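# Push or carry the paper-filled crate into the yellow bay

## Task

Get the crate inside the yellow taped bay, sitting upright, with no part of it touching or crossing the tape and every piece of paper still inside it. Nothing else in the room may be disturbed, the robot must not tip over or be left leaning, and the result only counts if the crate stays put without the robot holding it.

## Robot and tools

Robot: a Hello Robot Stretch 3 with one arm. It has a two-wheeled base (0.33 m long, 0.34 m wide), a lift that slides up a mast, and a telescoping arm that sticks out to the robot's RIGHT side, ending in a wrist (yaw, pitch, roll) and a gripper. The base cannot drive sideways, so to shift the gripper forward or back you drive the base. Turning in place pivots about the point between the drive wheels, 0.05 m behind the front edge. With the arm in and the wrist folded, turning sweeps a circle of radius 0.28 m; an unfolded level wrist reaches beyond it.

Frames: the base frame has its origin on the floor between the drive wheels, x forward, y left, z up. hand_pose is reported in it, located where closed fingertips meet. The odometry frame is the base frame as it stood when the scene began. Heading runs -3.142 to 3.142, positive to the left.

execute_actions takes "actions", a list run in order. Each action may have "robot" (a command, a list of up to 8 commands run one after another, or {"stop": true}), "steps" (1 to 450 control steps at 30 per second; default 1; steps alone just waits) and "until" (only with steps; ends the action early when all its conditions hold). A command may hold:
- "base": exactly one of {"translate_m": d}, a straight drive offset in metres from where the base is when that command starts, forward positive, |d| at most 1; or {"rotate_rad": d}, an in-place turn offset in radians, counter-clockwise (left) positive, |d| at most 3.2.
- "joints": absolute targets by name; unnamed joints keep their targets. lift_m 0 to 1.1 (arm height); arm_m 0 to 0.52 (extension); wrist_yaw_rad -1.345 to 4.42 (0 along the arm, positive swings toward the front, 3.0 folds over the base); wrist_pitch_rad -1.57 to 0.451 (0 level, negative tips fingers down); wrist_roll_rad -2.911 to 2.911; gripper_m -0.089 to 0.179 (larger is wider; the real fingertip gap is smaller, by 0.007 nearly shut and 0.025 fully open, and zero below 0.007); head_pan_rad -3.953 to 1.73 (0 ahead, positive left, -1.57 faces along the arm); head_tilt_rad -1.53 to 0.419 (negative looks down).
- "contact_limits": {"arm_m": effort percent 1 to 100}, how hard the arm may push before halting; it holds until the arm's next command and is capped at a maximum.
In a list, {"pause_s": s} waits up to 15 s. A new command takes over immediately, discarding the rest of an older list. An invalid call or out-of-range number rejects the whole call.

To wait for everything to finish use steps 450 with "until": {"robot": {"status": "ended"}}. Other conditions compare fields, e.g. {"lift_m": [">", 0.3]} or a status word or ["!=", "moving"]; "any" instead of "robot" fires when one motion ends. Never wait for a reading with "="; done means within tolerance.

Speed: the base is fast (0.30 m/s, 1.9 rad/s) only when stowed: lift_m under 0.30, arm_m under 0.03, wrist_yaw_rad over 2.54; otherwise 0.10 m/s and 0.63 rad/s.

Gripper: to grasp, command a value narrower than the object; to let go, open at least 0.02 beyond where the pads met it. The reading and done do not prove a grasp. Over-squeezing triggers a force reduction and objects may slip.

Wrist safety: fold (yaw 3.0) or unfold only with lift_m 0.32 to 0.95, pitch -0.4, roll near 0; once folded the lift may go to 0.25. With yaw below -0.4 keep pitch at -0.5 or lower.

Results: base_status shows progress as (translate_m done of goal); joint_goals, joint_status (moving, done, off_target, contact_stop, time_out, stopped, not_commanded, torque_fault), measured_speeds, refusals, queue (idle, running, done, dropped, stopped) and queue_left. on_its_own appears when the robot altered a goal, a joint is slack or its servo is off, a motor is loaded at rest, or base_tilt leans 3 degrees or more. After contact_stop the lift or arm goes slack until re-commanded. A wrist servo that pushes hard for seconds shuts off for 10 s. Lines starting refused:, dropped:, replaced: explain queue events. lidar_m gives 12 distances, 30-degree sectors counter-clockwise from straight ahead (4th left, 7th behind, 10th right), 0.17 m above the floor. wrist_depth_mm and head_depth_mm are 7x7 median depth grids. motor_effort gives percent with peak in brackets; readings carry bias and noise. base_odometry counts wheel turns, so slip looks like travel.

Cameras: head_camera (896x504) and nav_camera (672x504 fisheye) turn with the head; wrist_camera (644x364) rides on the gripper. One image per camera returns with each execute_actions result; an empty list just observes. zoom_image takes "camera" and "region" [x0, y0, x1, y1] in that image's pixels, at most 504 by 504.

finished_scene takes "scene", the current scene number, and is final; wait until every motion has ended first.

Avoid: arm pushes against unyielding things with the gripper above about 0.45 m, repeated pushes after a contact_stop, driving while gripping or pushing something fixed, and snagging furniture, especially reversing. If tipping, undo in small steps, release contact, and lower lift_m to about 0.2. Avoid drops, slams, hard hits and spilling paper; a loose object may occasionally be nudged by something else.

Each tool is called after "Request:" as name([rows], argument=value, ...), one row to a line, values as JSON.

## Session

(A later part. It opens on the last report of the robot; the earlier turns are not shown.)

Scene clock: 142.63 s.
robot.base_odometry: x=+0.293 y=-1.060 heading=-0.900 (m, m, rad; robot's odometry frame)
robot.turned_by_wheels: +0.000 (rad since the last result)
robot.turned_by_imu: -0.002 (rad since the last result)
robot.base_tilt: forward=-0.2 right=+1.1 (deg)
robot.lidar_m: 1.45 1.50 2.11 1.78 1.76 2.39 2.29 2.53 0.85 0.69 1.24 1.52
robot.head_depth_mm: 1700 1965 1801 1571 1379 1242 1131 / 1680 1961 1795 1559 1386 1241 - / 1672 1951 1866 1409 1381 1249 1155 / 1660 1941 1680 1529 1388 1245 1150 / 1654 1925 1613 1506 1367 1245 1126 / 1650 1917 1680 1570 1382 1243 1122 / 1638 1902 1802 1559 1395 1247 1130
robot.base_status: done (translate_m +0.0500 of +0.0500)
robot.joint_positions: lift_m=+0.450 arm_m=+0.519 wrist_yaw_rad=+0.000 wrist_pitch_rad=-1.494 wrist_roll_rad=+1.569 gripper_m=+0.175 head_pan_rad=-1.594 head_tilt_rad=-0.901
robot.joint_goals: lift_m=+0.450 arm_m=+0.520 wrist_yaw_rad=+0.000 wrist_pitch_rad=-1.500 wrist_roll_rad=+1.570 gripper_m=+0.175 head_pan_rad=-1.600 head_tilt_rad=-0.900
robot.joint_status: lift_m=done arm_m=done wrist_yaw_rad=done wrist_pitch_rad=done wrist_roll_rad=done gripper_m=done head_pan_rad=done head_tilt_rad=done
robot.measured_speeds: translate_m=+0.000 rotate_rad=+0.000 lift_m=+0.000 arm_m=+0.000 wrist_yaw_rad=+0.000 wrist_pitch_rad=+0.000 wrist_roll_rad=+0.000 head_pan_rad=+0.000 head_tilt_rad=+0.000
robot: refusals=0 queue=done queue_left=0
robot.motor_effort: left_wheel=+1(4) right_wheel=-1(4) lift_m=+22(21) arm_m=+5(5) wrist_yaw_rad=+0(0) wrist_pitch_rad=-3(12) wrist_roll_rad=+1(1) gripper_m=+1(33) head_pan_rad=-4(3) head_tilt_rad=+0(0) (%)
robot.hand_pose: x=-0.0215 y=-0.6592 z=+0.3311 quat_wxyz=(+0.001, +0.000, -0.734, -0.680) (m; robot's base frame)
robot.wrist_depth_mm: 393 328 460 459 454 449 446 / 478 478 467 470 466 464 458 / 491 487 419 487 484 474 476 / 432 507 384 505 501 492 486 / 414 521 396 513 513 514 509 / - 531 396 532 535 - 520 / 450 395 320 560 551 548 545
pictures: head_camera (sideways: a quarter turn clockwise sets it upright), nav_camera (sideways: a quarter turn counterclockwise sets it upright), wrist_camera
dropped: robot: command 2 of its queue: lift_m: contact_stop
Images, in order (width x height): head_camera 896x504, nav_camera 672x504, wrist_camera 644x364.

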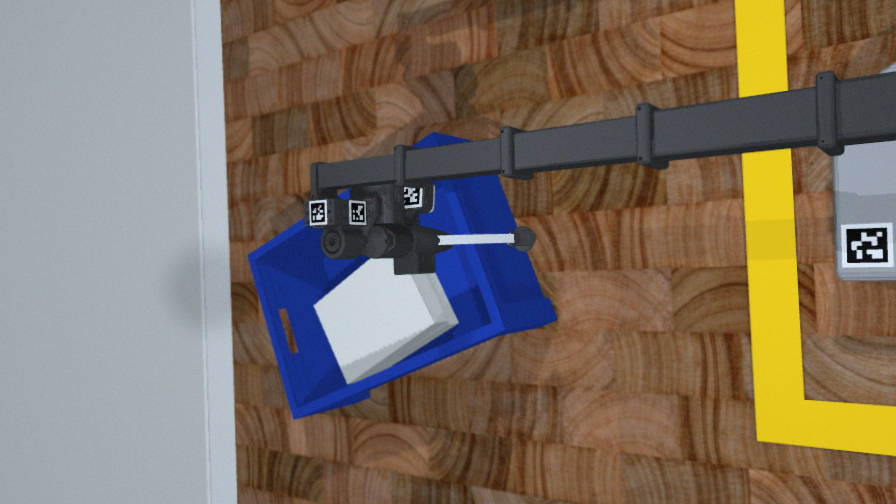

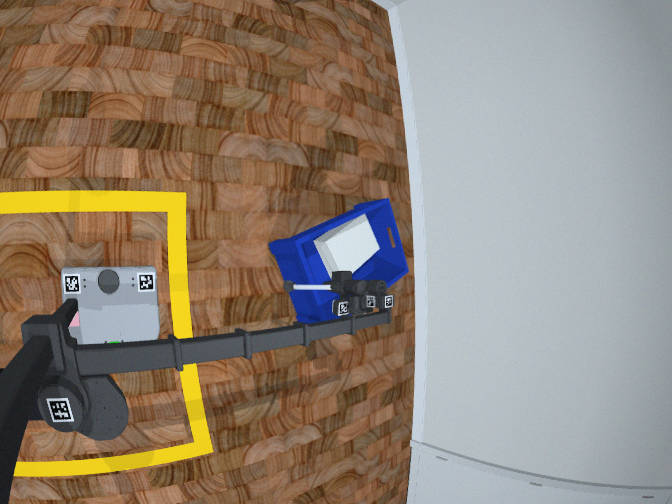

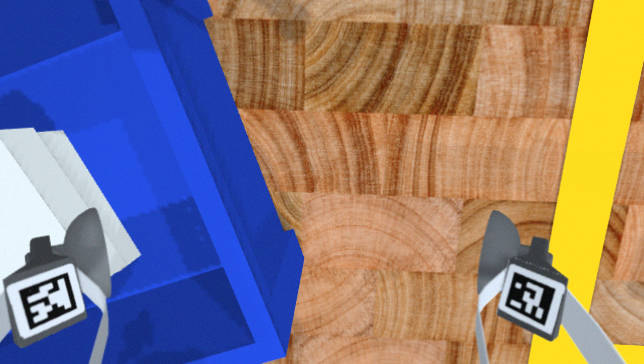

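Request:
execute_actions([
  {"robot":[{"joints":{"gripper_m":0.11,"arm_m":0.49}},{"joints":{"lift_m":0.3}},{"joints":{"gripper_m":-0.04}},{"pause_s":2},{"base":{"translate_m":-0.08}},{"joints":{"arm_m":0.12},"contact_limits":{"arm_m":44}},{"joints":{"gripper_m":0.1}},{"joints":{"lift_m":0.45}}],"steps":450,"until":{"robot":{"status":"ended"}}},
])

Scene clock: 161.87 s.
robot.base_odometry: x=+0.243 y=-0.997 heading=-0.900 (m, m, rad; robot's odometry frame)
robot.turned_by_wheels: +0.000 (rad since the last result)
robot.turned_by_imu: -0.005 (rad since the last result)
robot.base_tilt: forward=-0.1 right=+1.2 (deg)
robot.lidar_m: 1.54 1.58 2.11 1.73 2.03 2.32 2.21 2.53 1.83 0.71 0.71 1.60
robot.head_depth_mm: 1697 1976 1786 1576 1383 1248 1128 / 1665 1963 1802 1571 1384 1258 1145 / 1669 1936 1812 1485 1374 - 1152 / 1657 1938 1689 1475 1382 1273 1148 / 1668 1925 1644 1532 1363 1241 1122 / 1652 1928 1618 1527 1400 1245 1120 / 1640 1920 1807 1574 1391 1239 1128
robot.base_status: done (translate_m -0.0800 of -0.0800)
robot.joint_positions: lift_m=+0.300 arm_m=+0.120 wrist_yaw_rad=+0.000 wrist_pitch_rad=-1.495 wrist_roll_rad=+1.569 gripper_m=+0.100 head_pan_rad=-1.594 head_tilt_rad=-0.901
robot.joint_goals: lift_m=+0.300 arm_m=+0.120 wrist_yaw_rad=+0.000 wrist_pitch_rad=-1.500 wrist_roll_rad=+1.570 gripper_m=+0.100 head_pan_rad=-1.600 head_tilt_rad=-0.900
robot.joint_status: lift_m=done arm_m=done wrist_yaw_rad=done wrist_pitch_rad=done wrist_roll_rad=done gripper_m=done head_pan_rad=done head_tilt_rad=done
robot.measured_speeds: translate_m=+0.000 rotate_rad=+0.000 lift_m=+0.000 arm_m=+0.000 wrist_yaw_rad=+0.000 wrist_pitch_rad=+0.000 wrist_roll_rad=+0.000 head_pan_rad=+0.000 head_tilt_rad=+0.000
robot: refusals=0 queue=running queue_left=0
robot.motor_effort: left_wheel=+1(1) right_wheel=-1(5) lift_m=+15(21) arm_m=-4(1) wrist_yaw_rad=+0(0) wrist_pitch_rad=-2(2) wrist_roll_rad=+1(1) gripper_m=+0(93) head_pan_rad=-4(4) head_tilt_rad=+0(0) (%)
robot.contact_limits: arm_m 44 (drawing in: default 26, maximum 44; extending or still: default 38, maximum 62)
robot.hand_pose: x=-0.0215 y=-0.2604 z=+0.1816 quat_wxyz=(+0.001, +0.000, -0.733, -0.680) (m; robot's base frame)
robot.wrist_depth_mm: 325 322 320 317 317 - - / 336 333 330 326 323 - - / 345 344 342 334 335 - - / 356 353 352 348 347 - - / 370 365 363 360 360 - - / 381 - 380 371 373 - - / 397 395 392 384 384 383 379
pictures: head_camera (sideways: a quarter turn clockwise sets it upright), nav_camera (sideways: a quarter turn counterclockwise sets it upright), wrist_camera
Images, in order (width x height): head_camera 896x504, nav_camera 672x504, wrist_camera 644x364.

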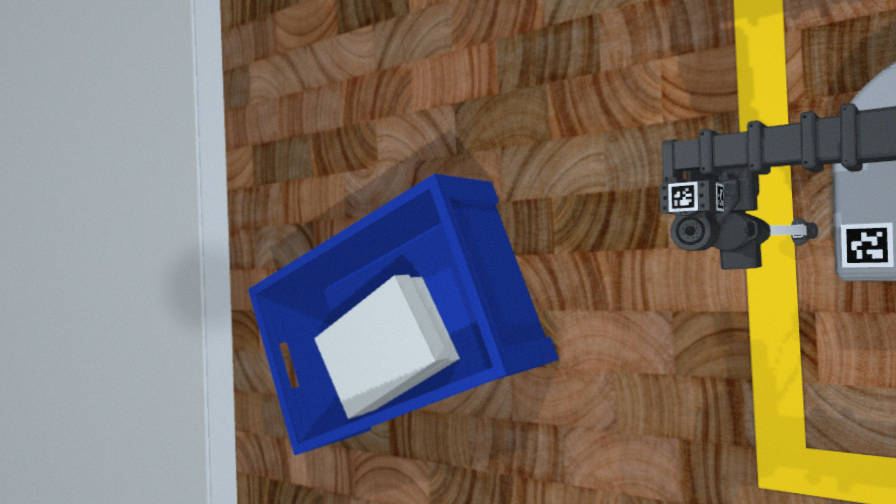

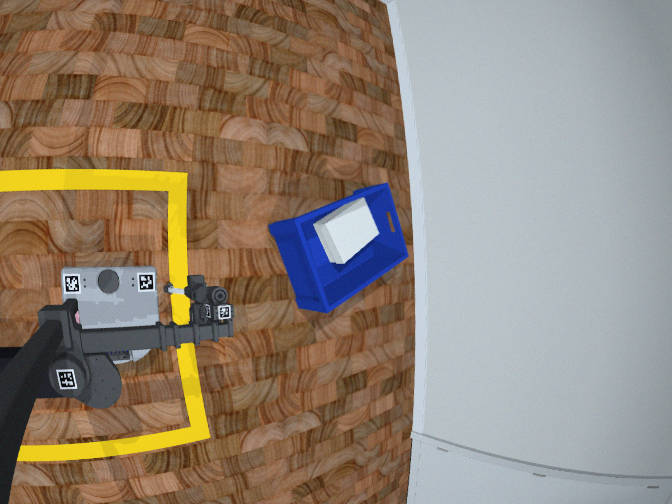

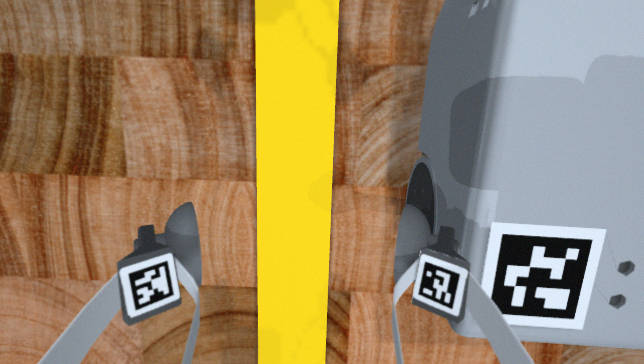

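Request:
execute_actions([
  {"robot":[{"joints":{"lift_m":0.42}},{"base":{"translate_m":0.12},"joints":{"gripper_m":0.1,"arm_m":0.52}},{"joints":{"lift_m":0.37}}],"steps":450,"until":{"robot":{"status":"ended"}}},
])

Scene clock: 173.27 s.
robot.base_odometry: x=+0.318 y=-1.091 heading=-0.900 (m, m, rad; robot's odometry frame)
robot.turned_by_wheels: +0.000 (rad since the last result)
robot.turned_by_imu: -0.002 (rad since the last result)
robot.base_tilt: forward=+0.0 right=+1.2 (deg)
robot.lidar_m: 1.41 1.46 2.10 1.94 1.77 2.43 2.33 2.52 0.84 0.68 1.81 1.48
robot.head_depth_mm: 1688 1975 1793 1565 1384 1244 1126 / 1680 1955 1803 1528 1380 1242 1139 / 1670 1950 1811 1398 1372 1242 1154 / 1653 1927 1669 1370 1374 1247 1147 / 1659 1941 1616 1508 1366 1244 1127 / 1650 1922 1744 1568 1390 1245 1121 / 1642 1904 1808 1569 1399 1248 1127
robot.base_status: done (translate_m +0.1200 of +0.1200)
robot.joint_positions: lift_m=+0.370 arm_m=+0.519 wrist_yaw_rad=+0.000 wrist_pitch_rad=-1.495 wrist_roll_rad=+1.569 gripper_m=+0.100 head_pan_rad=-1.594 head_tilt_rad=-0.901
robot.joint_goals: lift_m=+0.370 arm_m=+0.520 wrist_yaw_rad=+0.000 wrist_pitch_rad=-1.500 wrist_roll_rad=+1.570 gripper_m=+0.100 head_pan_rad=-1.600 head_tilt_rad=-0.900
robot.joint_status: lift_m=done arm_m=done wrist_yaw_rad=done wrist_pitch_rad=done wrist_roll_rad=done gripper_m=done head_pan_rad=done head_tilt_rad=done
robot.measured_speeds: translate_m=+0.000 rotate_rad=+0.000 lift_m=+0.000 arm_m=+0.000 wrist_yaw_rad=+0.000 wrist_pitch_rad=+0.000 wrist_roll_rad=+0.000 head_pan_rad=+0.000 head_tilt_rad=+0.000
robot: refusals=0 queue=done queue_left=0
robot.motor_effort: left_wheel=+1(5) right_wheel=-2(1) lift_m=+15(24) arm_m=+4(6) wrist_yaw_rad=+0(0) wrist_pitch_rad=-2(2) wrist_roll_rad=+1(1) gripper_m=+1(1) head_pan_rad=-3(3) head_tilt_rad=+0(0) (%)
robot.hand_pose: x=-0.0215 y=-0.6589 z=+0.2516 quat_wxyz=(+0.001, +0.000, -0.733, -0.680) (m; robot's base frame)
robot.wrist_depth_mm: 384 244 385 382 381 378 376 / 400 191 393 393 392 390 386 / 410 195 371 407 402 401 399 / 419 423 326 419 416 412 409 / 374 435 296 430 429 432 425 / 453 - 223 454 454 443 436 / 410 302 226 467 462 453 453
pictures: head_camera (sideways: a quarter turn clockwise sets it upright), nav_camera (sideways: a quarter turn counterclockwise sets it upright), wrist_camera
Images, in order (width x height): head_camera 896x504, nav_camera 672x504, wrist_camera 644x364.

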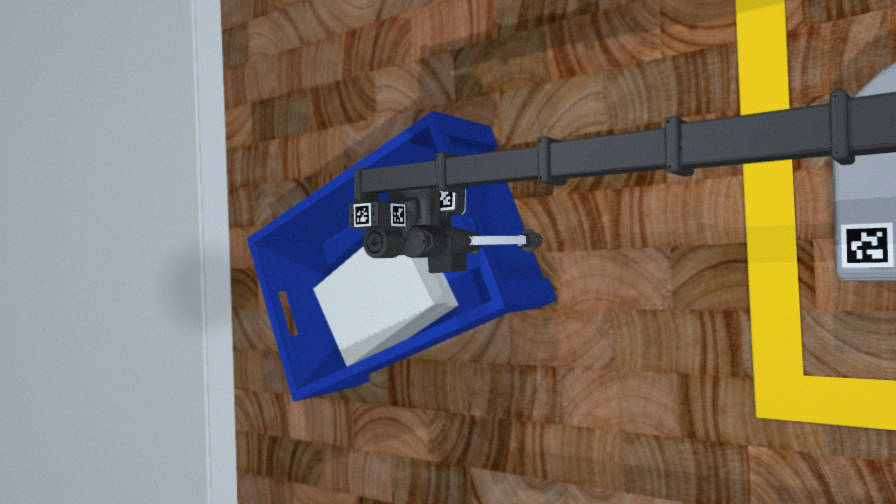

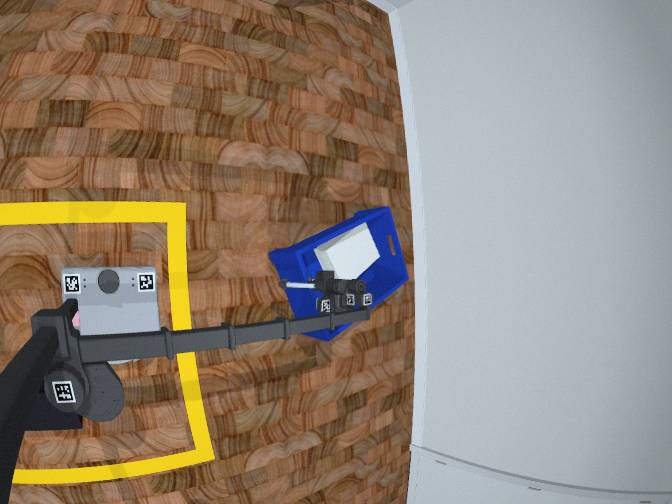

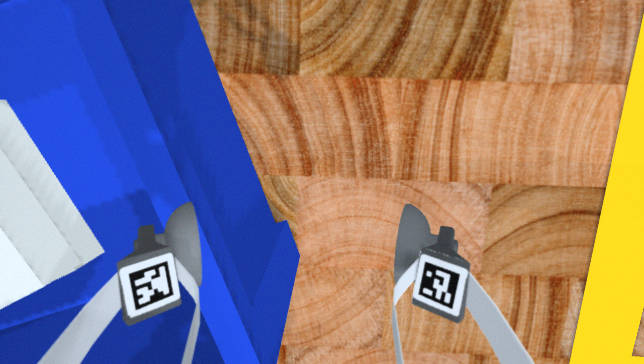

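Request:
execute_actions([
  {"robot":[{"joints":{"gripper_m":0.13}},{"joints":{"lift_m":0.3}},{"joints":{"gripper_m":-0.04}},{"pause_s":2},{"base":{"translate_m":-0.08}},{"joints":{"arm_m":0.12},"contact_limits":{"arm_m":44}},{"joints":{"gripper_m":0.1}},{"joints":{"lift_m":0.45}}],"steps":450,"until":{"robot":{"status":"ended"}}},
  {"steps":100,"until":{"robot":{"status":"ended"}}},
])

Scene clock: 179.20 s.
robot.base_odometry: x=+0.318 y=-1.091 heading=-0.900 (m, m, rad; robot's odometry frame)
robot.turned_by_wheels: +0.000 (rad since the last result)
robot.turned_by_imu: -0.001 (rad since the last result)
robot.base_tilt: forward=-0.1 right=+0.9 (deg)
robot.lidar_m: 1.41 1.46 2.11 1.94 1.77 2.43 2.33 2.52 0.84 0.69 1.81 1.48
robot.head_depth_mm: 1672 1960 1814 1570 1393 1238 1125 / 1683 1962 1813 1531 1384 1241 1137 / 1683 1934 1807 1421 1382 1233 1142 / 1661 1942 1685 1493 1369 1246 1152 / 1655 1934 1620 1517 1369 1241 1130 / 1657 1927 1773 1581 1392 1248 1129 / 1645 1929 1816 1579 1397 1243 1128
robot.base_status: done (translate_m +0.1200 of +0.1200)
robot.joint_positions: lift_m=+0.335 arm_m=+0.519 wrist_yaw_rad=+0.000 wrist_pitch_rad=-1.491 wrist_roll_rad=+1.569 gripper_m=+0.130 head_pan_rad=-1.594 head_tilt_rad=-0.901
robot.joint_goals: lift_m=+0.335 arm_m=+0.520 wrist_yaw_rad=+0.000 wrist_pitch_rad=-1.500 wrist_roll_rad=+1.570 gripper_m=+0.130 head_pan_rad=-1.600 head_tilt_rad=-0.900
robot.joint_status: lift_m=contact_stop arm_m=done wrist_yaw_rad=done wrist_pitch_rad=done wrist_roll_rad=done gripper_m=done head_pan_rad=done head_tilt_rad=done
robot.measured_speeds: translate_m=+0.000 rotate_rad=+0.000 lift_m=+0.011 arm_m=+0.000 wrist_yaw_rad=+0.000 wrist_pitch_rad=+0.024 wrist_roll_rad=+0.000 head_pan_rad=+0.000 head_tilt_rad=+0.000
robot: refusals=0 queue=dropped queue_left=0
robot.on_its_own: lift_m is slack since a contact_stop, until your next command for it (your +0.300 is given up)
robot.motor_effort: left_wheel=-1(2) right_wheel=-1(1) lift_m=+10(14) arm_m=+5(4) wrist_yaw_rad=+0(1) wrist_pitch_rad=-4(5) wrist_roll_rad=+1(1) gripper_m=-4(87) head_pan_rad=-4(4) head_tilt_rad=+0(1) (%)
robot.hand_pose: x=-0.0215 y=-0.6599 z=+0.2166 quat_wxyz=(+0.001, +0.000, -0.735, -0.679) (m; robot's base frame)
robot.wrist_depth_mm: 153 238 356 353 351 348 347 / 369 217 366 365 361 357 353 / 387 167 360 376 370 367 363 / 396 168 311 392 386 383 375 / 379 172 278 403 398 393 389 / 335 178 240 414 412 405 403 / 345 306 192 432 425 423 416
pictures: head_camera (sideways: a quarter turn clockwise sets it upright), nav_camera (sideways: a quarter turn counterclockwise sets it upright), wrist_camera
dropped: robot: command 1 of its queue: lift_m: contact_stop
Images, in order (width x height): head_camera 896x504, nav_camera 672x504, wrist_camera 644x364.

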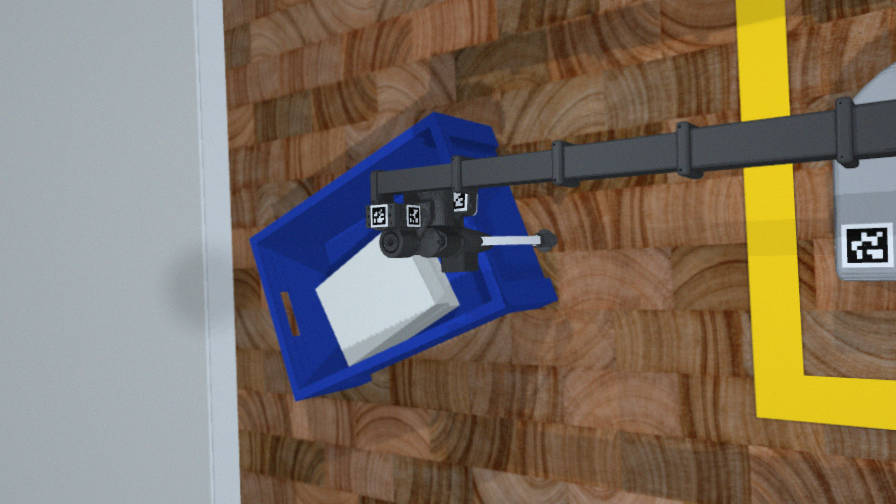

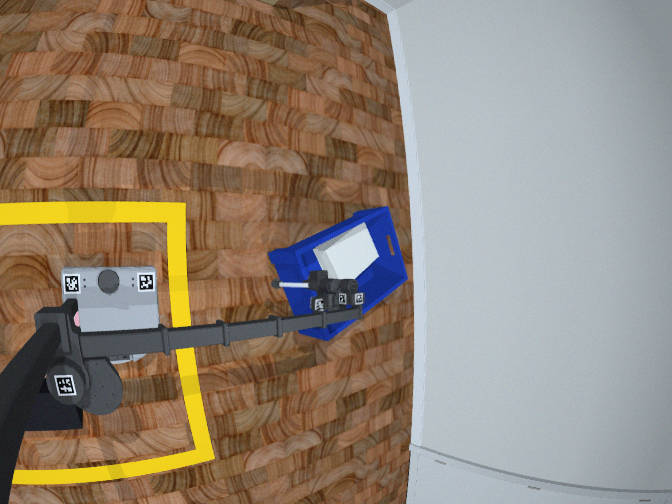

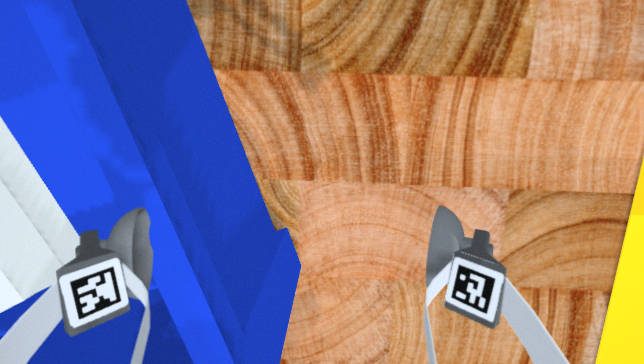

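Request:
execute_actions([
  {"robot":[{"joints":{"lift_m":0.42}},{"joints":{"wrist_pitch_rad":-1.3,"gripper_m":0.14}},{"joints":{"lift_m":0.29}},{"joints":{"gripper_m":-0.04}},{"pause_s":2},{"base":{"translate_m":-0.08}},{"joints":{"arm_m":0.12},"contact_limits":{"arm_m":44}},{"joints":{"gripper_m":0.1}}],"steps":450,"until":{"robot":{"status":"ended"}}},
  {"robot":{"joints":{"lift_m":0.45,"wrist_pitch_rad":-1.5}},"steps":100,"until":{"robot":{"status":"ended"}}},
])

Scene clock: 200.37 s.
robot.base_odometry: x=+0.268 y=-1.028 heading=-0.900 (m, m, rad; robot's odometry frame)
robot.turned_by_wheels: +0.000 (rad since the last result)
robot.turned_by_imu: +0.049 (rad since the last result)
robot.base_tilt: forward=-0.2 right=+1.2 (deg)
robot.lidar_m: 1.48 1.56 2.08 1.75 2.06 2.36 2.26 2.40 0.29 0.23 0.23 1.53
robot.head_depth_mm: 1656 1952 1796 1576 1390 1238 1125 / 1662 1923 1791 1571 1366 1177 1136 / 1651 1921 1815 1485 1337 - 1146 / 1656 1924 1814 1449 1269 1259 1141 / 1655 1928 1804 1436 1301 1213 1107 / 1662 1941 1810 1575 1366 1239 1128 / 1653 1942 1816 1574 1386 1244 1126
robot.base_status: done (translate_m -0.0800 of -0.0800)
robot.joint_positions: lift_m=+0.308 arm_m=+0.120 wrist_yaw_rad=+0.008 wrist_pitch_rad=-1.484 wrist_roll_rad=+1.551 gripper_m=-0.039 head_pan_rad=-1.595 head_tilt_rad=-0.901
robot.joint_goals: lift_m=+0.308 arm_m=+0.120 wrist_yaw_rad=+0.000 wrist_pitch_rad=-1.500 wrist_roll_rad=+1.570 gripper_m=-0.040 head_pan_rad=-1.600 head_tilt_rad=-0.900
robot.joint_status: lift_m=contact_stop arm_m=done wrist_yaw_rad=done wrist_pitch_rad=done wrist_roll_rad=done gripper_m=done head_pan_rad=done head_tilt_rad=done
robot.measured_speeds: translate_m=+0.000 rotate_rad=-0.001 lift_m=-0.007 arm_m=+0.000 wrist_yaw_rad=+0.000 wrist_pitch_rad=-0.072 wrist_roll_rad=+0.000 head_pan_rad=+0.000 head_tilt_rad=+0.000
robot: refusals=0 queue=dropped queue_left=0
robot.on_its_own: lift_m is slack since a contact_stop, until your next command for it (your +0.450 is given up)
robot.motor_effort: left_wheel=+0(21) right_wheel=+0(42) lift_m=+24(36) arm_m=-1(14) wrist_yaw_rad=-7(25) wrist_pitch_rad=-5(69) wrist_roll_rad=+6(7) gripper_m=-19(100) head_pan_rad=-3(3) head_tilt_rad=+0(1) (%)
robot.contact_limits: arm_m 44 (drawing in: default 26, maximum 44; extending or still: default 38, maximum 62)
robot.hand_pose: x=-0.0216 y=-0.2631 z=+0.1895 quat_wxyz=(+0.010, +0.010, -0.737, -0.676) (m; robot's base frame)
robot.wrist_depth_mm: 333 328 120 324 320 - - / 341 339 331 333 332 - - / 335 349 344 338 340 - - / 319 361 357 351 352 - - / 292 371 368 134 362 - - / 284 383 - 138 374 - - / 349 325 289 144 391 384 384
pictures: head_camera (sideways: a quarter turn clockwise sets it upright), nav_camera (sideways: a quarter turn counterclockwise sets it upright), wrist_camera
Images, in order (width x height): head_camera 896x504, nav_camera 672x504, wrist_camera 644x364.

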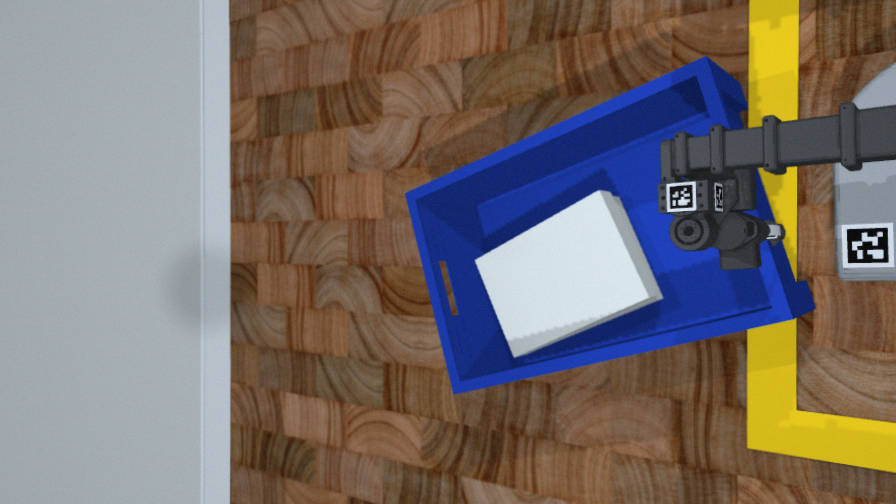

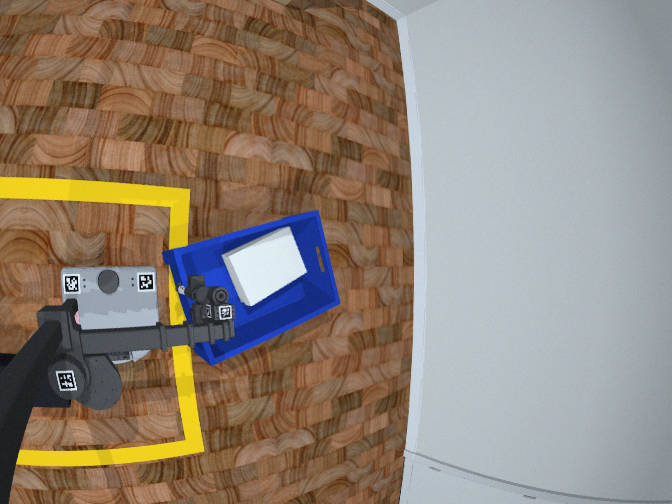

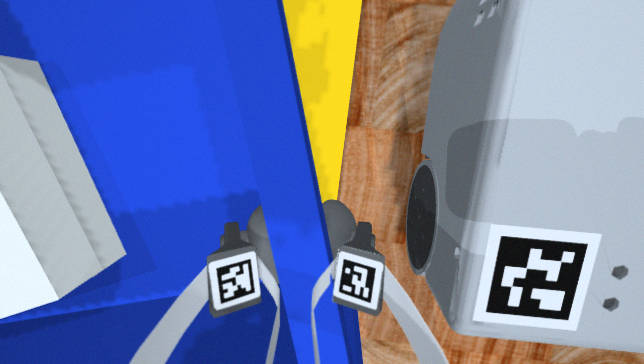

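Request:
execute_actions([
  {"robot":[{"joints":{"gripper_m":0.1}},{"joints":{"lift_m":0.45}},{"joints":{"arm_m":0}},{"base":{"translate_m":0.5}},{"base":{"rotate_rad":1.52}},{"base":{"translate_m":0.36}},{"base":{"rotate_rad":-1.57}},{"base":{"translate_m":-0.42}}],"steps":450,"until":{"robot":{"status":"ended"}}},
  {"steps":450,"until":{"robot":{"status":"ended"}}},
  {"robot":{"joints":{"arm_m":0.44,"gripper_m":0.11}},"steps":200,"until":{"robot":{"status":"ended"}}},
])

Scene clock: 242.87 s.
robot.base_odometry: x=+0.627 y=-0.869 heading=-0.950 (m, m, rad; robot's odometry frame)
robot.turned_by_wheels: -0.050 (rad since the last result)
robot.turned_by_imu: -0.058 (rad since the last result)
robot.base_tilt: forward=-0.1 right=+1.2 (deg)
robot.lidar_m: 1.40 1.44 1.71 1.64 1.55 2.29 2.34 2.44 0.71 0.59 2.20 1.46
robot.head_depth_mm: 2065 2118 1798 1567 1386 1238 1127 / 2039 2125 1796 1382 1367 1253 - / 2053 2128 1641 1496 1345 1238 1160 / 2025 2094 1618 1480 1343 1243 1142 / 2022 2112 1622 1519 1390 1242 1124 / 1999 2130 1811 1571 1395 1245 1124 / 1995 2130 1812 1579 1393 1247 1127
robot.base_status: done (translate_m -0.4200 of -0.4200)
robot.joint_positions: lift_m=+0.450 arm_m=+0.440 wrist_yaw_rad=+0.000 wrist_pitch_rad=-1.494 wrist_roll_rad=+1.566 gripper_m=+0.110 head_pan_rad=-1.595 head_tilt_rad=-0.901
robot.joint_goals: lift_m=+0.450 arm_m=+0.440 wrist_yaw_rad=+0.000 wrist_pitch_rad=-1.500 wrist_roll_rad=+1.570 gripper_m=+0.110 head_pan_rad=-1.600 head_tilt_rad=-0.900
robot.joint_status: lift_m=done arm_m=done wrist_yaw_rad=done wrist_pitch_rad=done wrist_roll_rad=done gripper_m=done head_pan_rad=done head_tilt_rad=done
robot.measured_speeds: translate_m=+0.000 rotate_rad=+0.000 lift_m=+0.000 arm_m=+0.000 wrist_yaw_rad=+0.000 wrist_pitch_rad=+0.000 wrist_roll_rad=+0.000 head_pan_rad=+0.000 head_tilt_rad=+0.000
robot: refusals=0 queue=done queue_left=0
robot.motor_effort: left_wheel=+2(5) right_wheel=-2(5) lift_m=+23(29) arm_m=+5(6) wrist_yaw_rad=+1(7) wrist_pitch_rad=-2(34) wrist_roll_rad=+2(6) gripper_m=+1(95) head_pan_rad=-2(3) head_tilt_rad=+0(0) (%)
robot.hand_pose: x=-0.0215 y=-0.5799 z=+0.3311 quat_wxyz=(+0.002, +0.001, -0.733, -0.680) (m; robot's base frame)
robot.wrist_depth_mm: 458 462 424 457 456 457 449 / 400 478 445 471 468 465 461 / 393 492 480 489 482 478 482 / 400 507 494 499 502 489 485 / 505 457 291 517 517 517 505 / 305 - 544 537 542 530 524 / 571 565 560 561 560 548 546
pictures: head_camera (sideways: a quarter turn clockwise sets it upright), nav_camera (sideways: a quarter turn counterclockwise sets it upright), wrist_camera
Images, in order (width x height): head_camera 896x504, nav_camera 672x504, wrist_camera 644x364.

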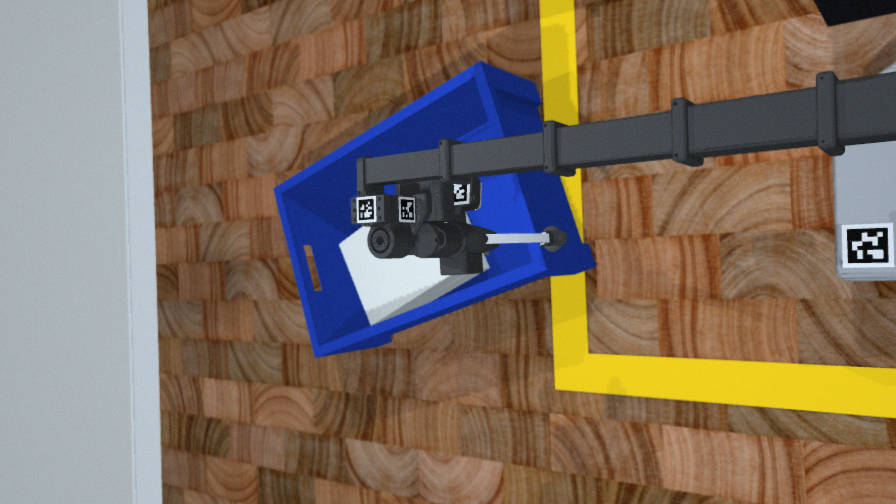

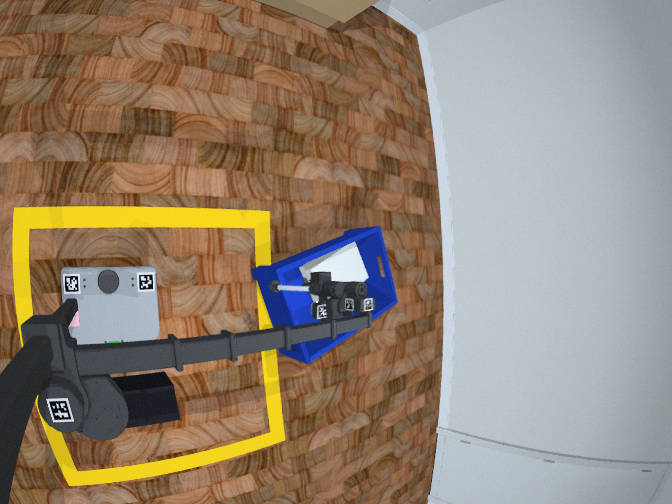

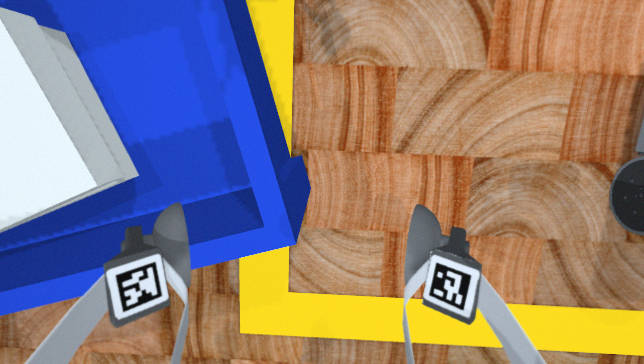

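Request:
execute_actions([
  {"robot":[{"base":{"translate_m":-0.04}},{"base":{"rotate_rad":-0.18},"joints":{"arm_m":0.47}},{"joints":{"lift_m":0.37}}],"steps":300,"until":{"robot":{"status":"ended"}}},
])

Scene clock: 256.93 s.
robot.base_odometry: x=+0.604 y=-0.837 heading=-1.130 (m, m, rad; robot's odometry frame)
robot.turned_by_wheels: -0.180 (rad since the last result)
robot.turned_by_imu: -0.183 (rad since the last result)
robot.base_tilt: forward=-0.1 right=+1.3 (deg)
robot.lidar_m: 1.43 1.44 1.83 1.64 1.64 1.81 2.30 2.41 2.39 0.60 0.60 1.61
robot.head_depth_mm: 2242 2137 1804 1571 1385 1240 1012 / 2181 2120 1805 1576 1378 1252 1144 / 2122 2121 1788 - 1391 1235 1154 / 2070 2113 1809 1532 1345 1241 1150 / 2041 2123 1656 1476 1321 1247 1126 / 2005 2151 1582 1494 1389 1246 1126 / 1951 2109 1809 1568 1386 1241 1120
robot.base_status: done (rotate_rad -0.1799 of -0.1800)
robot.joint_positions: lift_m=+0.370 arm_m=+0.470 wrist_yaw_rad=+0.000 wrist_pitch_rad=-1.494 wrist_roll_rad=+1.566 gripper_m=+0.110 head_pan_rad=-1.595 head_tilt_rad=-0.901
robot.joint_goals: lift_m=+0.370 arm_m=+0.470 wrist_yaw_rad=+0.000 wrist_pitch_rad=-1.500 wrist_roll_rad=+1.570 gripper_m=+0.110 head_pan_rad=-1.600 head_tilt_rad=-0.900
robot.joint_status: lift_m=done arm_m=done wrist_yaw_rad=done wrist_pitch_rad=done wrist_roll_rad=done gripper_m=done head_pan_rad=done head_tilt_rad=done
robot.measured_speeds: translate_m=+0.000 rotate_rad=+0.000 lift_m=+0.000 arm_m=+0.000 wrist_yaw_rad=+0.000 wrist_pitch_rad=+0.000 wrist_roll_rad=+0.000 head_pan_rad=+0.000 head_tilt_rad=+0.000
robot: refusals=0 queue=done queue_left=0
robot.motor_effort: left_wheel=+1(7) right_wheel=-2(9) lift_m=+15(21) arm_m=+5(4) wrist_yaw_rad=+0(0) wrist_pitch_rad=-2(2) wrist_roll_rad=+2(2) gripper_m=+0(0) head_pan_rad=-3(3) head_tilt_rad=+0(1) (%)
robot.hand_pose: x=-0.0215 y=-0.6099 z=+0.2516 quat_wxyz=(+0.002, +0.001, -0.733, -0.680) (m; robot's base frame)
robot.wrist_depth_mm: 179 254 383 383 379 376 374 / 321 242 394 395 390 388 385 / 413 194 392 408 400 402 400 / 421 205 323 420 415 412 416 / 405 440 276 432 428 425 422 / 358 - 218 439 446 442 437 / 353 450 227 346 457 459 452
pictures: head_camera (sideways: a quarter turn clockwise sets it upright), nav_camera (sideways: a quarter turn counterclockwise sets it upright), wrist_camera
Images, in order (width x height): head_camera 896x504, nav_camera 672x504, wrist_camera 644x364.

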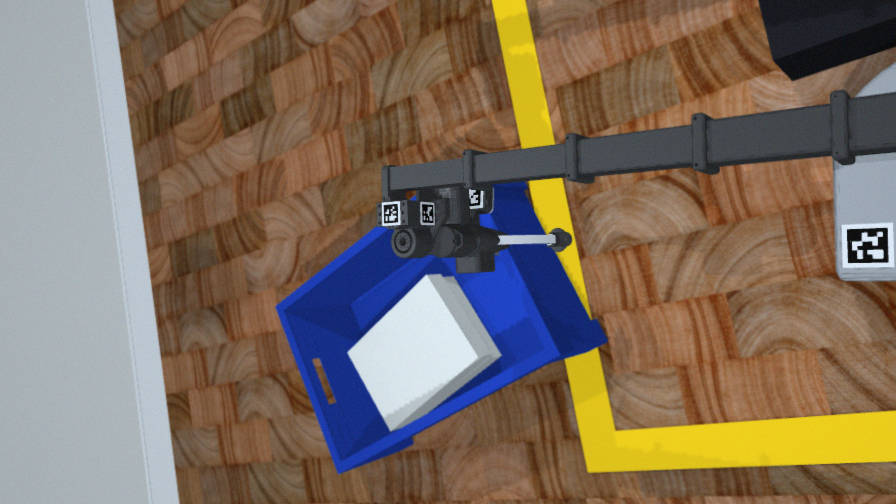

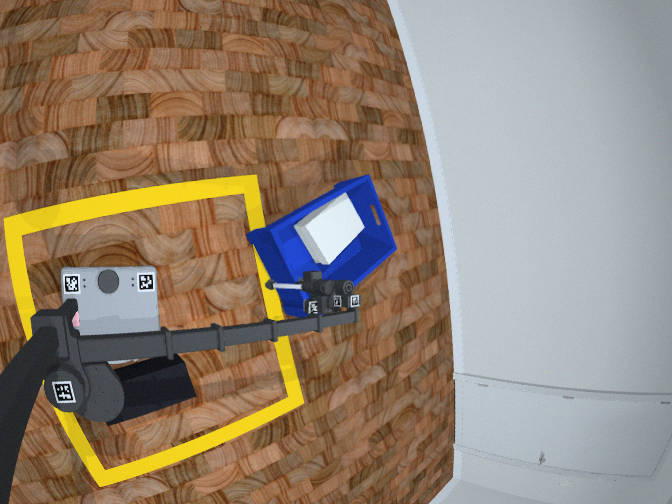

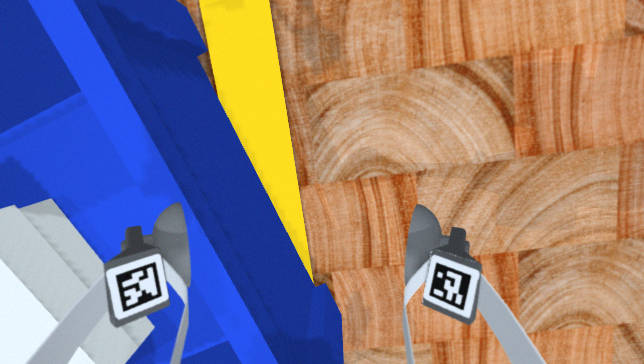

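Request:
execute_actions([
  {"robot":[{"joints":{"arm_m":0.505}},{"joints":{"lift_m":0.3}},{"joints":{"gripper_m":-0.04}},{"pause_s":2},{"joints":{"arm_m":0.08},"contact_limits":{"arm_m":44}},{"joints":{"gripper_m":0.1}},{"joints":{"lift_m":0.48}}],"steps":450,"until":{"robot":{"status":"ended"}}},
  {"steps":150,"until":{"robot":{"status":"ended"}}},
])

Scene clock: 275.50 s.
robot.base_odometry: x=+0.604 y=-0.837 heading=-1.130 (m, m, rad; robot's odometry frame)
robot.turned_by_wheels: +0.000 (rad since the last result)
robot.turned_by_imu: -0.005 (rad since the last result)
robot.base_tilt: forward=-0.2 right=+1.2 (deg)
robot.lidar_m: 1.43 1.44 1.83 1.64 1.64 1.81 2.30 2.40 0.29 0.26 0.27 1.61
robot.head_depth_mm: 2231 2121 1810 1565 1382 1246 1014 / 2194 2131 1811 1577 1381 1264 - / 2109 2115 1794 1536 1327 - 1153 / 2088 2128 1810 1466 1298 1262 1142 / 2029 2146 1804 1423 1267 1237 1110 / 1987 2144 1789 1540 1339 1186 1117 / 1940 2099 1805 1582 1392 1245 1130
robot.base_status: done (rotate_rad -0.1798 of -0.1800)
robot.joint_positions: lift_m=+0.480 arm_m=+0.080 wrist_yaw_rad=+0.001 wrist_pitch_rad=-1.494 wrist_roll_rad=+1.567 gripper_m=+0.100 head_pan_rad=-1.595 head_tilt_rad=-0.901
robot.joint_goals: lift_m=+0.480 arm_m=+0.080 wrist_yaw_rad=+0.000 wrist_pitch_rad=-1.500 wrist_roll_rad=+1.570 gripper_m=+0.100 head_pan_rad=-1.600 head_tilt_rad=-0.900
robot.joint_status: lift_m=done arm_m=done wrist_yaw_rad=done wrist_pitch_rad=done wrist_roll_rad=done gripper_m=done head_pan_rad=done head_tilt_rad=done
robot.measured_speeds: translate_m=+0.000 rotate_rad=+0.000 lift_m=+0.000 arm_m=+0.000 wrist_yaw_rad=+0.000 wrist_pitch_rad=+0.000 wrist_roll_rad=+0.000 head_pan_rad=+0.000 head_tilt_rad=+0.000
robot: refusals=0 queue=done queue_left=0
robot.motor_effort: left_wheel=+2(9) right_wheel=-3(16) lift_m=+22(24) arm_m=-3(11) wrist_yaw_rad=-1(11) wrist_pitch_rad=-2(54) wrist_roll_rad=+2(9) gripper_m=+0(100) head_pan_rad=-2(3) head_tilt_rad=-1(0) (%)
robot.contact_limits: arm_m 44 (drawing in: default 26, maximum 44; extending or still: default 38, maximum 62)
robot.hand_pose: x=-0.0215 y=-0.2207 z=+0.3611 quat_wxyz=(+0.002, +0.001, -0.734, -0.680) (m; robot's base frame)
robot.wrist_depth_mm: 323 348 321 484 - - - / 512 511 501 502 - - - / 480 514 518 515 - - - / 437 530 531 530 - - - / 452 453 546 548 - 544 - / 466 - 546 568 565 553 560 / 472 429 422 581 581 583 571
pictures: head_camera (sideways: a quarter turn clockwise sets it upright), nav_camera (sideways: a quarter turn counterclockwise sets it upright), wrist_camera
Images, in order (width x height): head_camera 896x504, nav_camera 672x504, wrist_camera 644x364.

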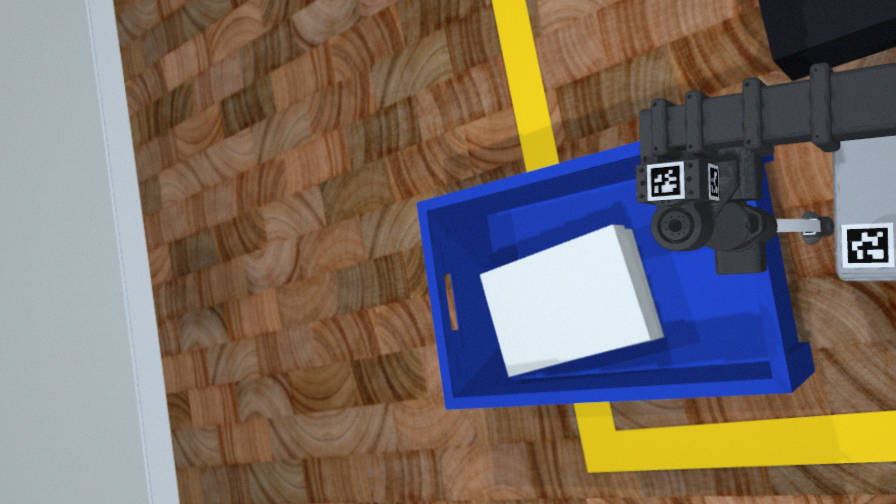

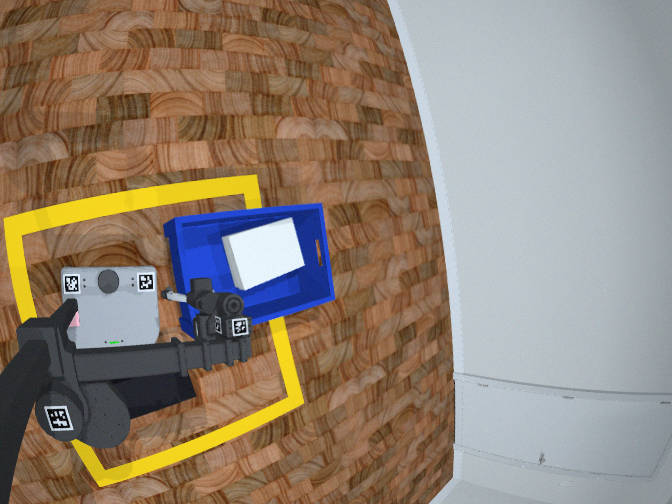

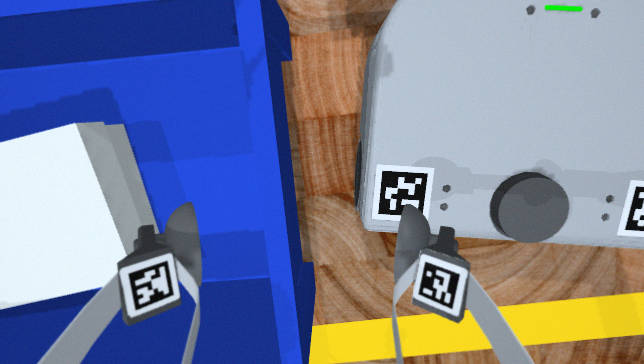

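Request:
execute_actions([
  {"robot":[{"joints":{"arm_m":0}},{"base":{"translate_m":0.5}},{"base":{"rotate_rad":1.75}},{"base":{"translate_m":0.3}},{"base":{"rotate_rad":-1.75}},{"base":{"translate_m":-0.55}},{"joints":{"arm_m":0.33,"gripper_m":0.11}},{"joints":{"lift_m":0.37}}],"steps":450,"until":{"robot":{"status":"ended"}}},
  {"steps":450,"until":{"robot":{"status":"ended"}}},
])

Scene clock: 309.30 s.
robot.base_odometry: x=+0.827 y=-0.617 heading=-1.130 (m, m, rad; robot's odometry frame)
robot.turned_by_wheels: +0.000 (rad since the last result)
robot.turned_by_imu: -0.008 (rad since the last result)
robot.base_tilt: forward=+0.0 right=+1.1 (deg)
robot.lidar_m: 1.47 1.48 1.49 1.33 1.34 1.55 2.22 2.47 2.74 0.57 0.57 1.65
robot.head_depth_mm: 2418 2128 1802 1564 1388 1102 1078 / 2426 2117 1800 1575 1385 1098 1072 / 2371 2143 1796 1630 1339 1235 1146 / 2361 2136 1792 1560 1318 1250 1148 / 2323 2134 1807 1446 1318 1243 1129 / 2295 2138 1816 1466 1276 1242 1124 / 2254 2127 1801 1561 1399 1245 1127
robot.base_status: done (translate_m -0.5500 of -0.5500)
robot.joint_positions: lift_m=+0.407 arm_m=+0.330 wrist_yaw_rad=+0.000 wrist_pitch_rad=-1.494 wrist_roll_rad=+1.567 gripper_m=+0.110 head_pan_rad=-1.595 head_tilt_rad=-0.901
robot.joint_goals: lift_m=+0.370 arm_m=+0.330 wrist_yaw_rad=+0.000 wrist_pitch_rad=-1.500 wrist_roll_rad=+1.570 gripper_m=+0.110 head_pan_rad=-1.600 head_tilt_rad=-0.900
robot.joint_status: lift_m=moving arm_m=done wrist_yaw_rad=done wrist_pitch_rad=done wrist_roll_rad=done gripper_m=done head_pan_rad=done head_tilt_rad=done
robot.measured_speeds: translate_m=+0.000 rotate_rad=+0.000 lift_m=-0.110 arm_m=+0.000 wrist_yaw_rad=+0.000 wrist_pitch_rad=+0.000 wrist_roll_rad=+0.000 head_pan_rad=+0.000 head_tilt_rad=+0.000
robot: refusals=0 queue=running queue_left=0
robot.motor_effort: left_wheel=+2(6) right_wheel=-2(5) lift_m=+15(23) arm_m=+5(2) wrist_yaw_rad=+1(1) wrist_pitch_rad=-2(2) wrist_roll_rad=+1(2) gripper_m=+1(49) head_pan_rad=-3(2) head_tilt_rad=+0(0) (%)
robot.hand_pose: x=-0.0215 y=-0.4699 z=+0.2888 quat_wxyz=(+0.002, +0.001, -0.733, -0.680) (m; robot's base frame)
robot.wrist_depth_mm: 429 425 421 419 412 413 408 / 437 430 431 434 426 427 424 / 455 230 372 446 445 440 438 / 467 457 409 459 455 452 - / 441 483 397 478 472 466 - / 414 - 382 491 486 482 479 / 402 517 369 509 502 504 497
pictures: head_camera (sideways: a quarter turn clockwise sets it upright), nav_camera (sideways: a quarter turn counterclockwise sets it upright), wrist_camera
Images, in order (width x height): head_camera 896x504, nav_camera 672x504, wrist_camera 644x364.

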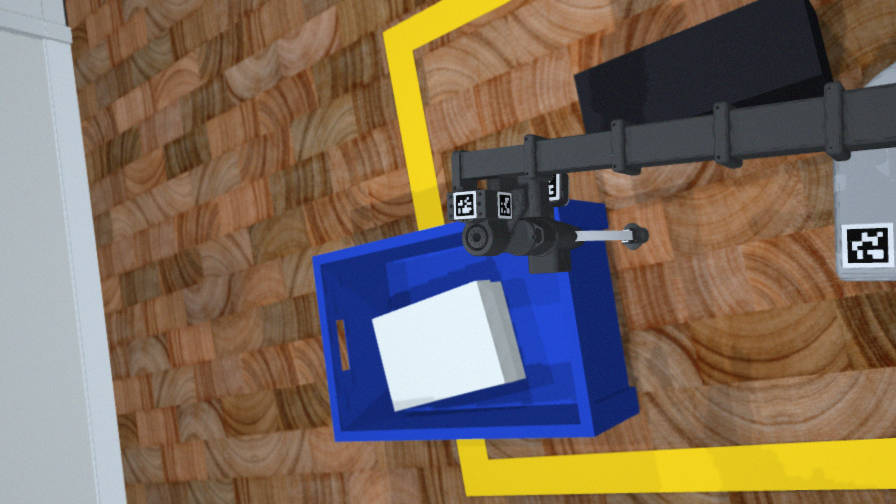

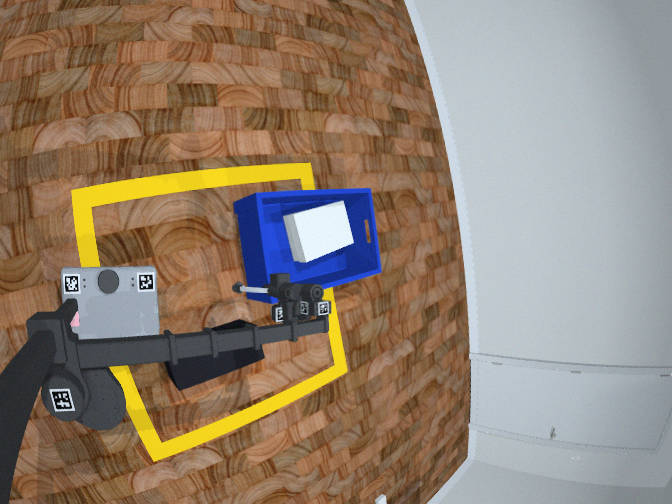

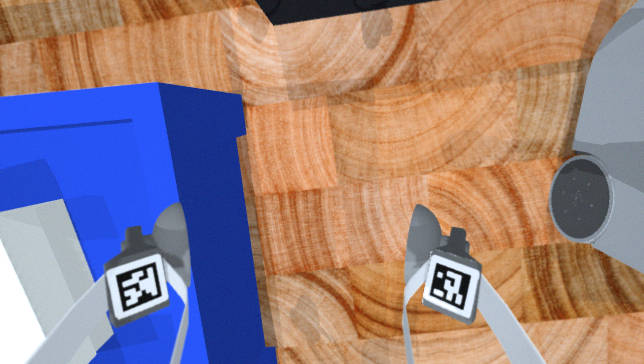

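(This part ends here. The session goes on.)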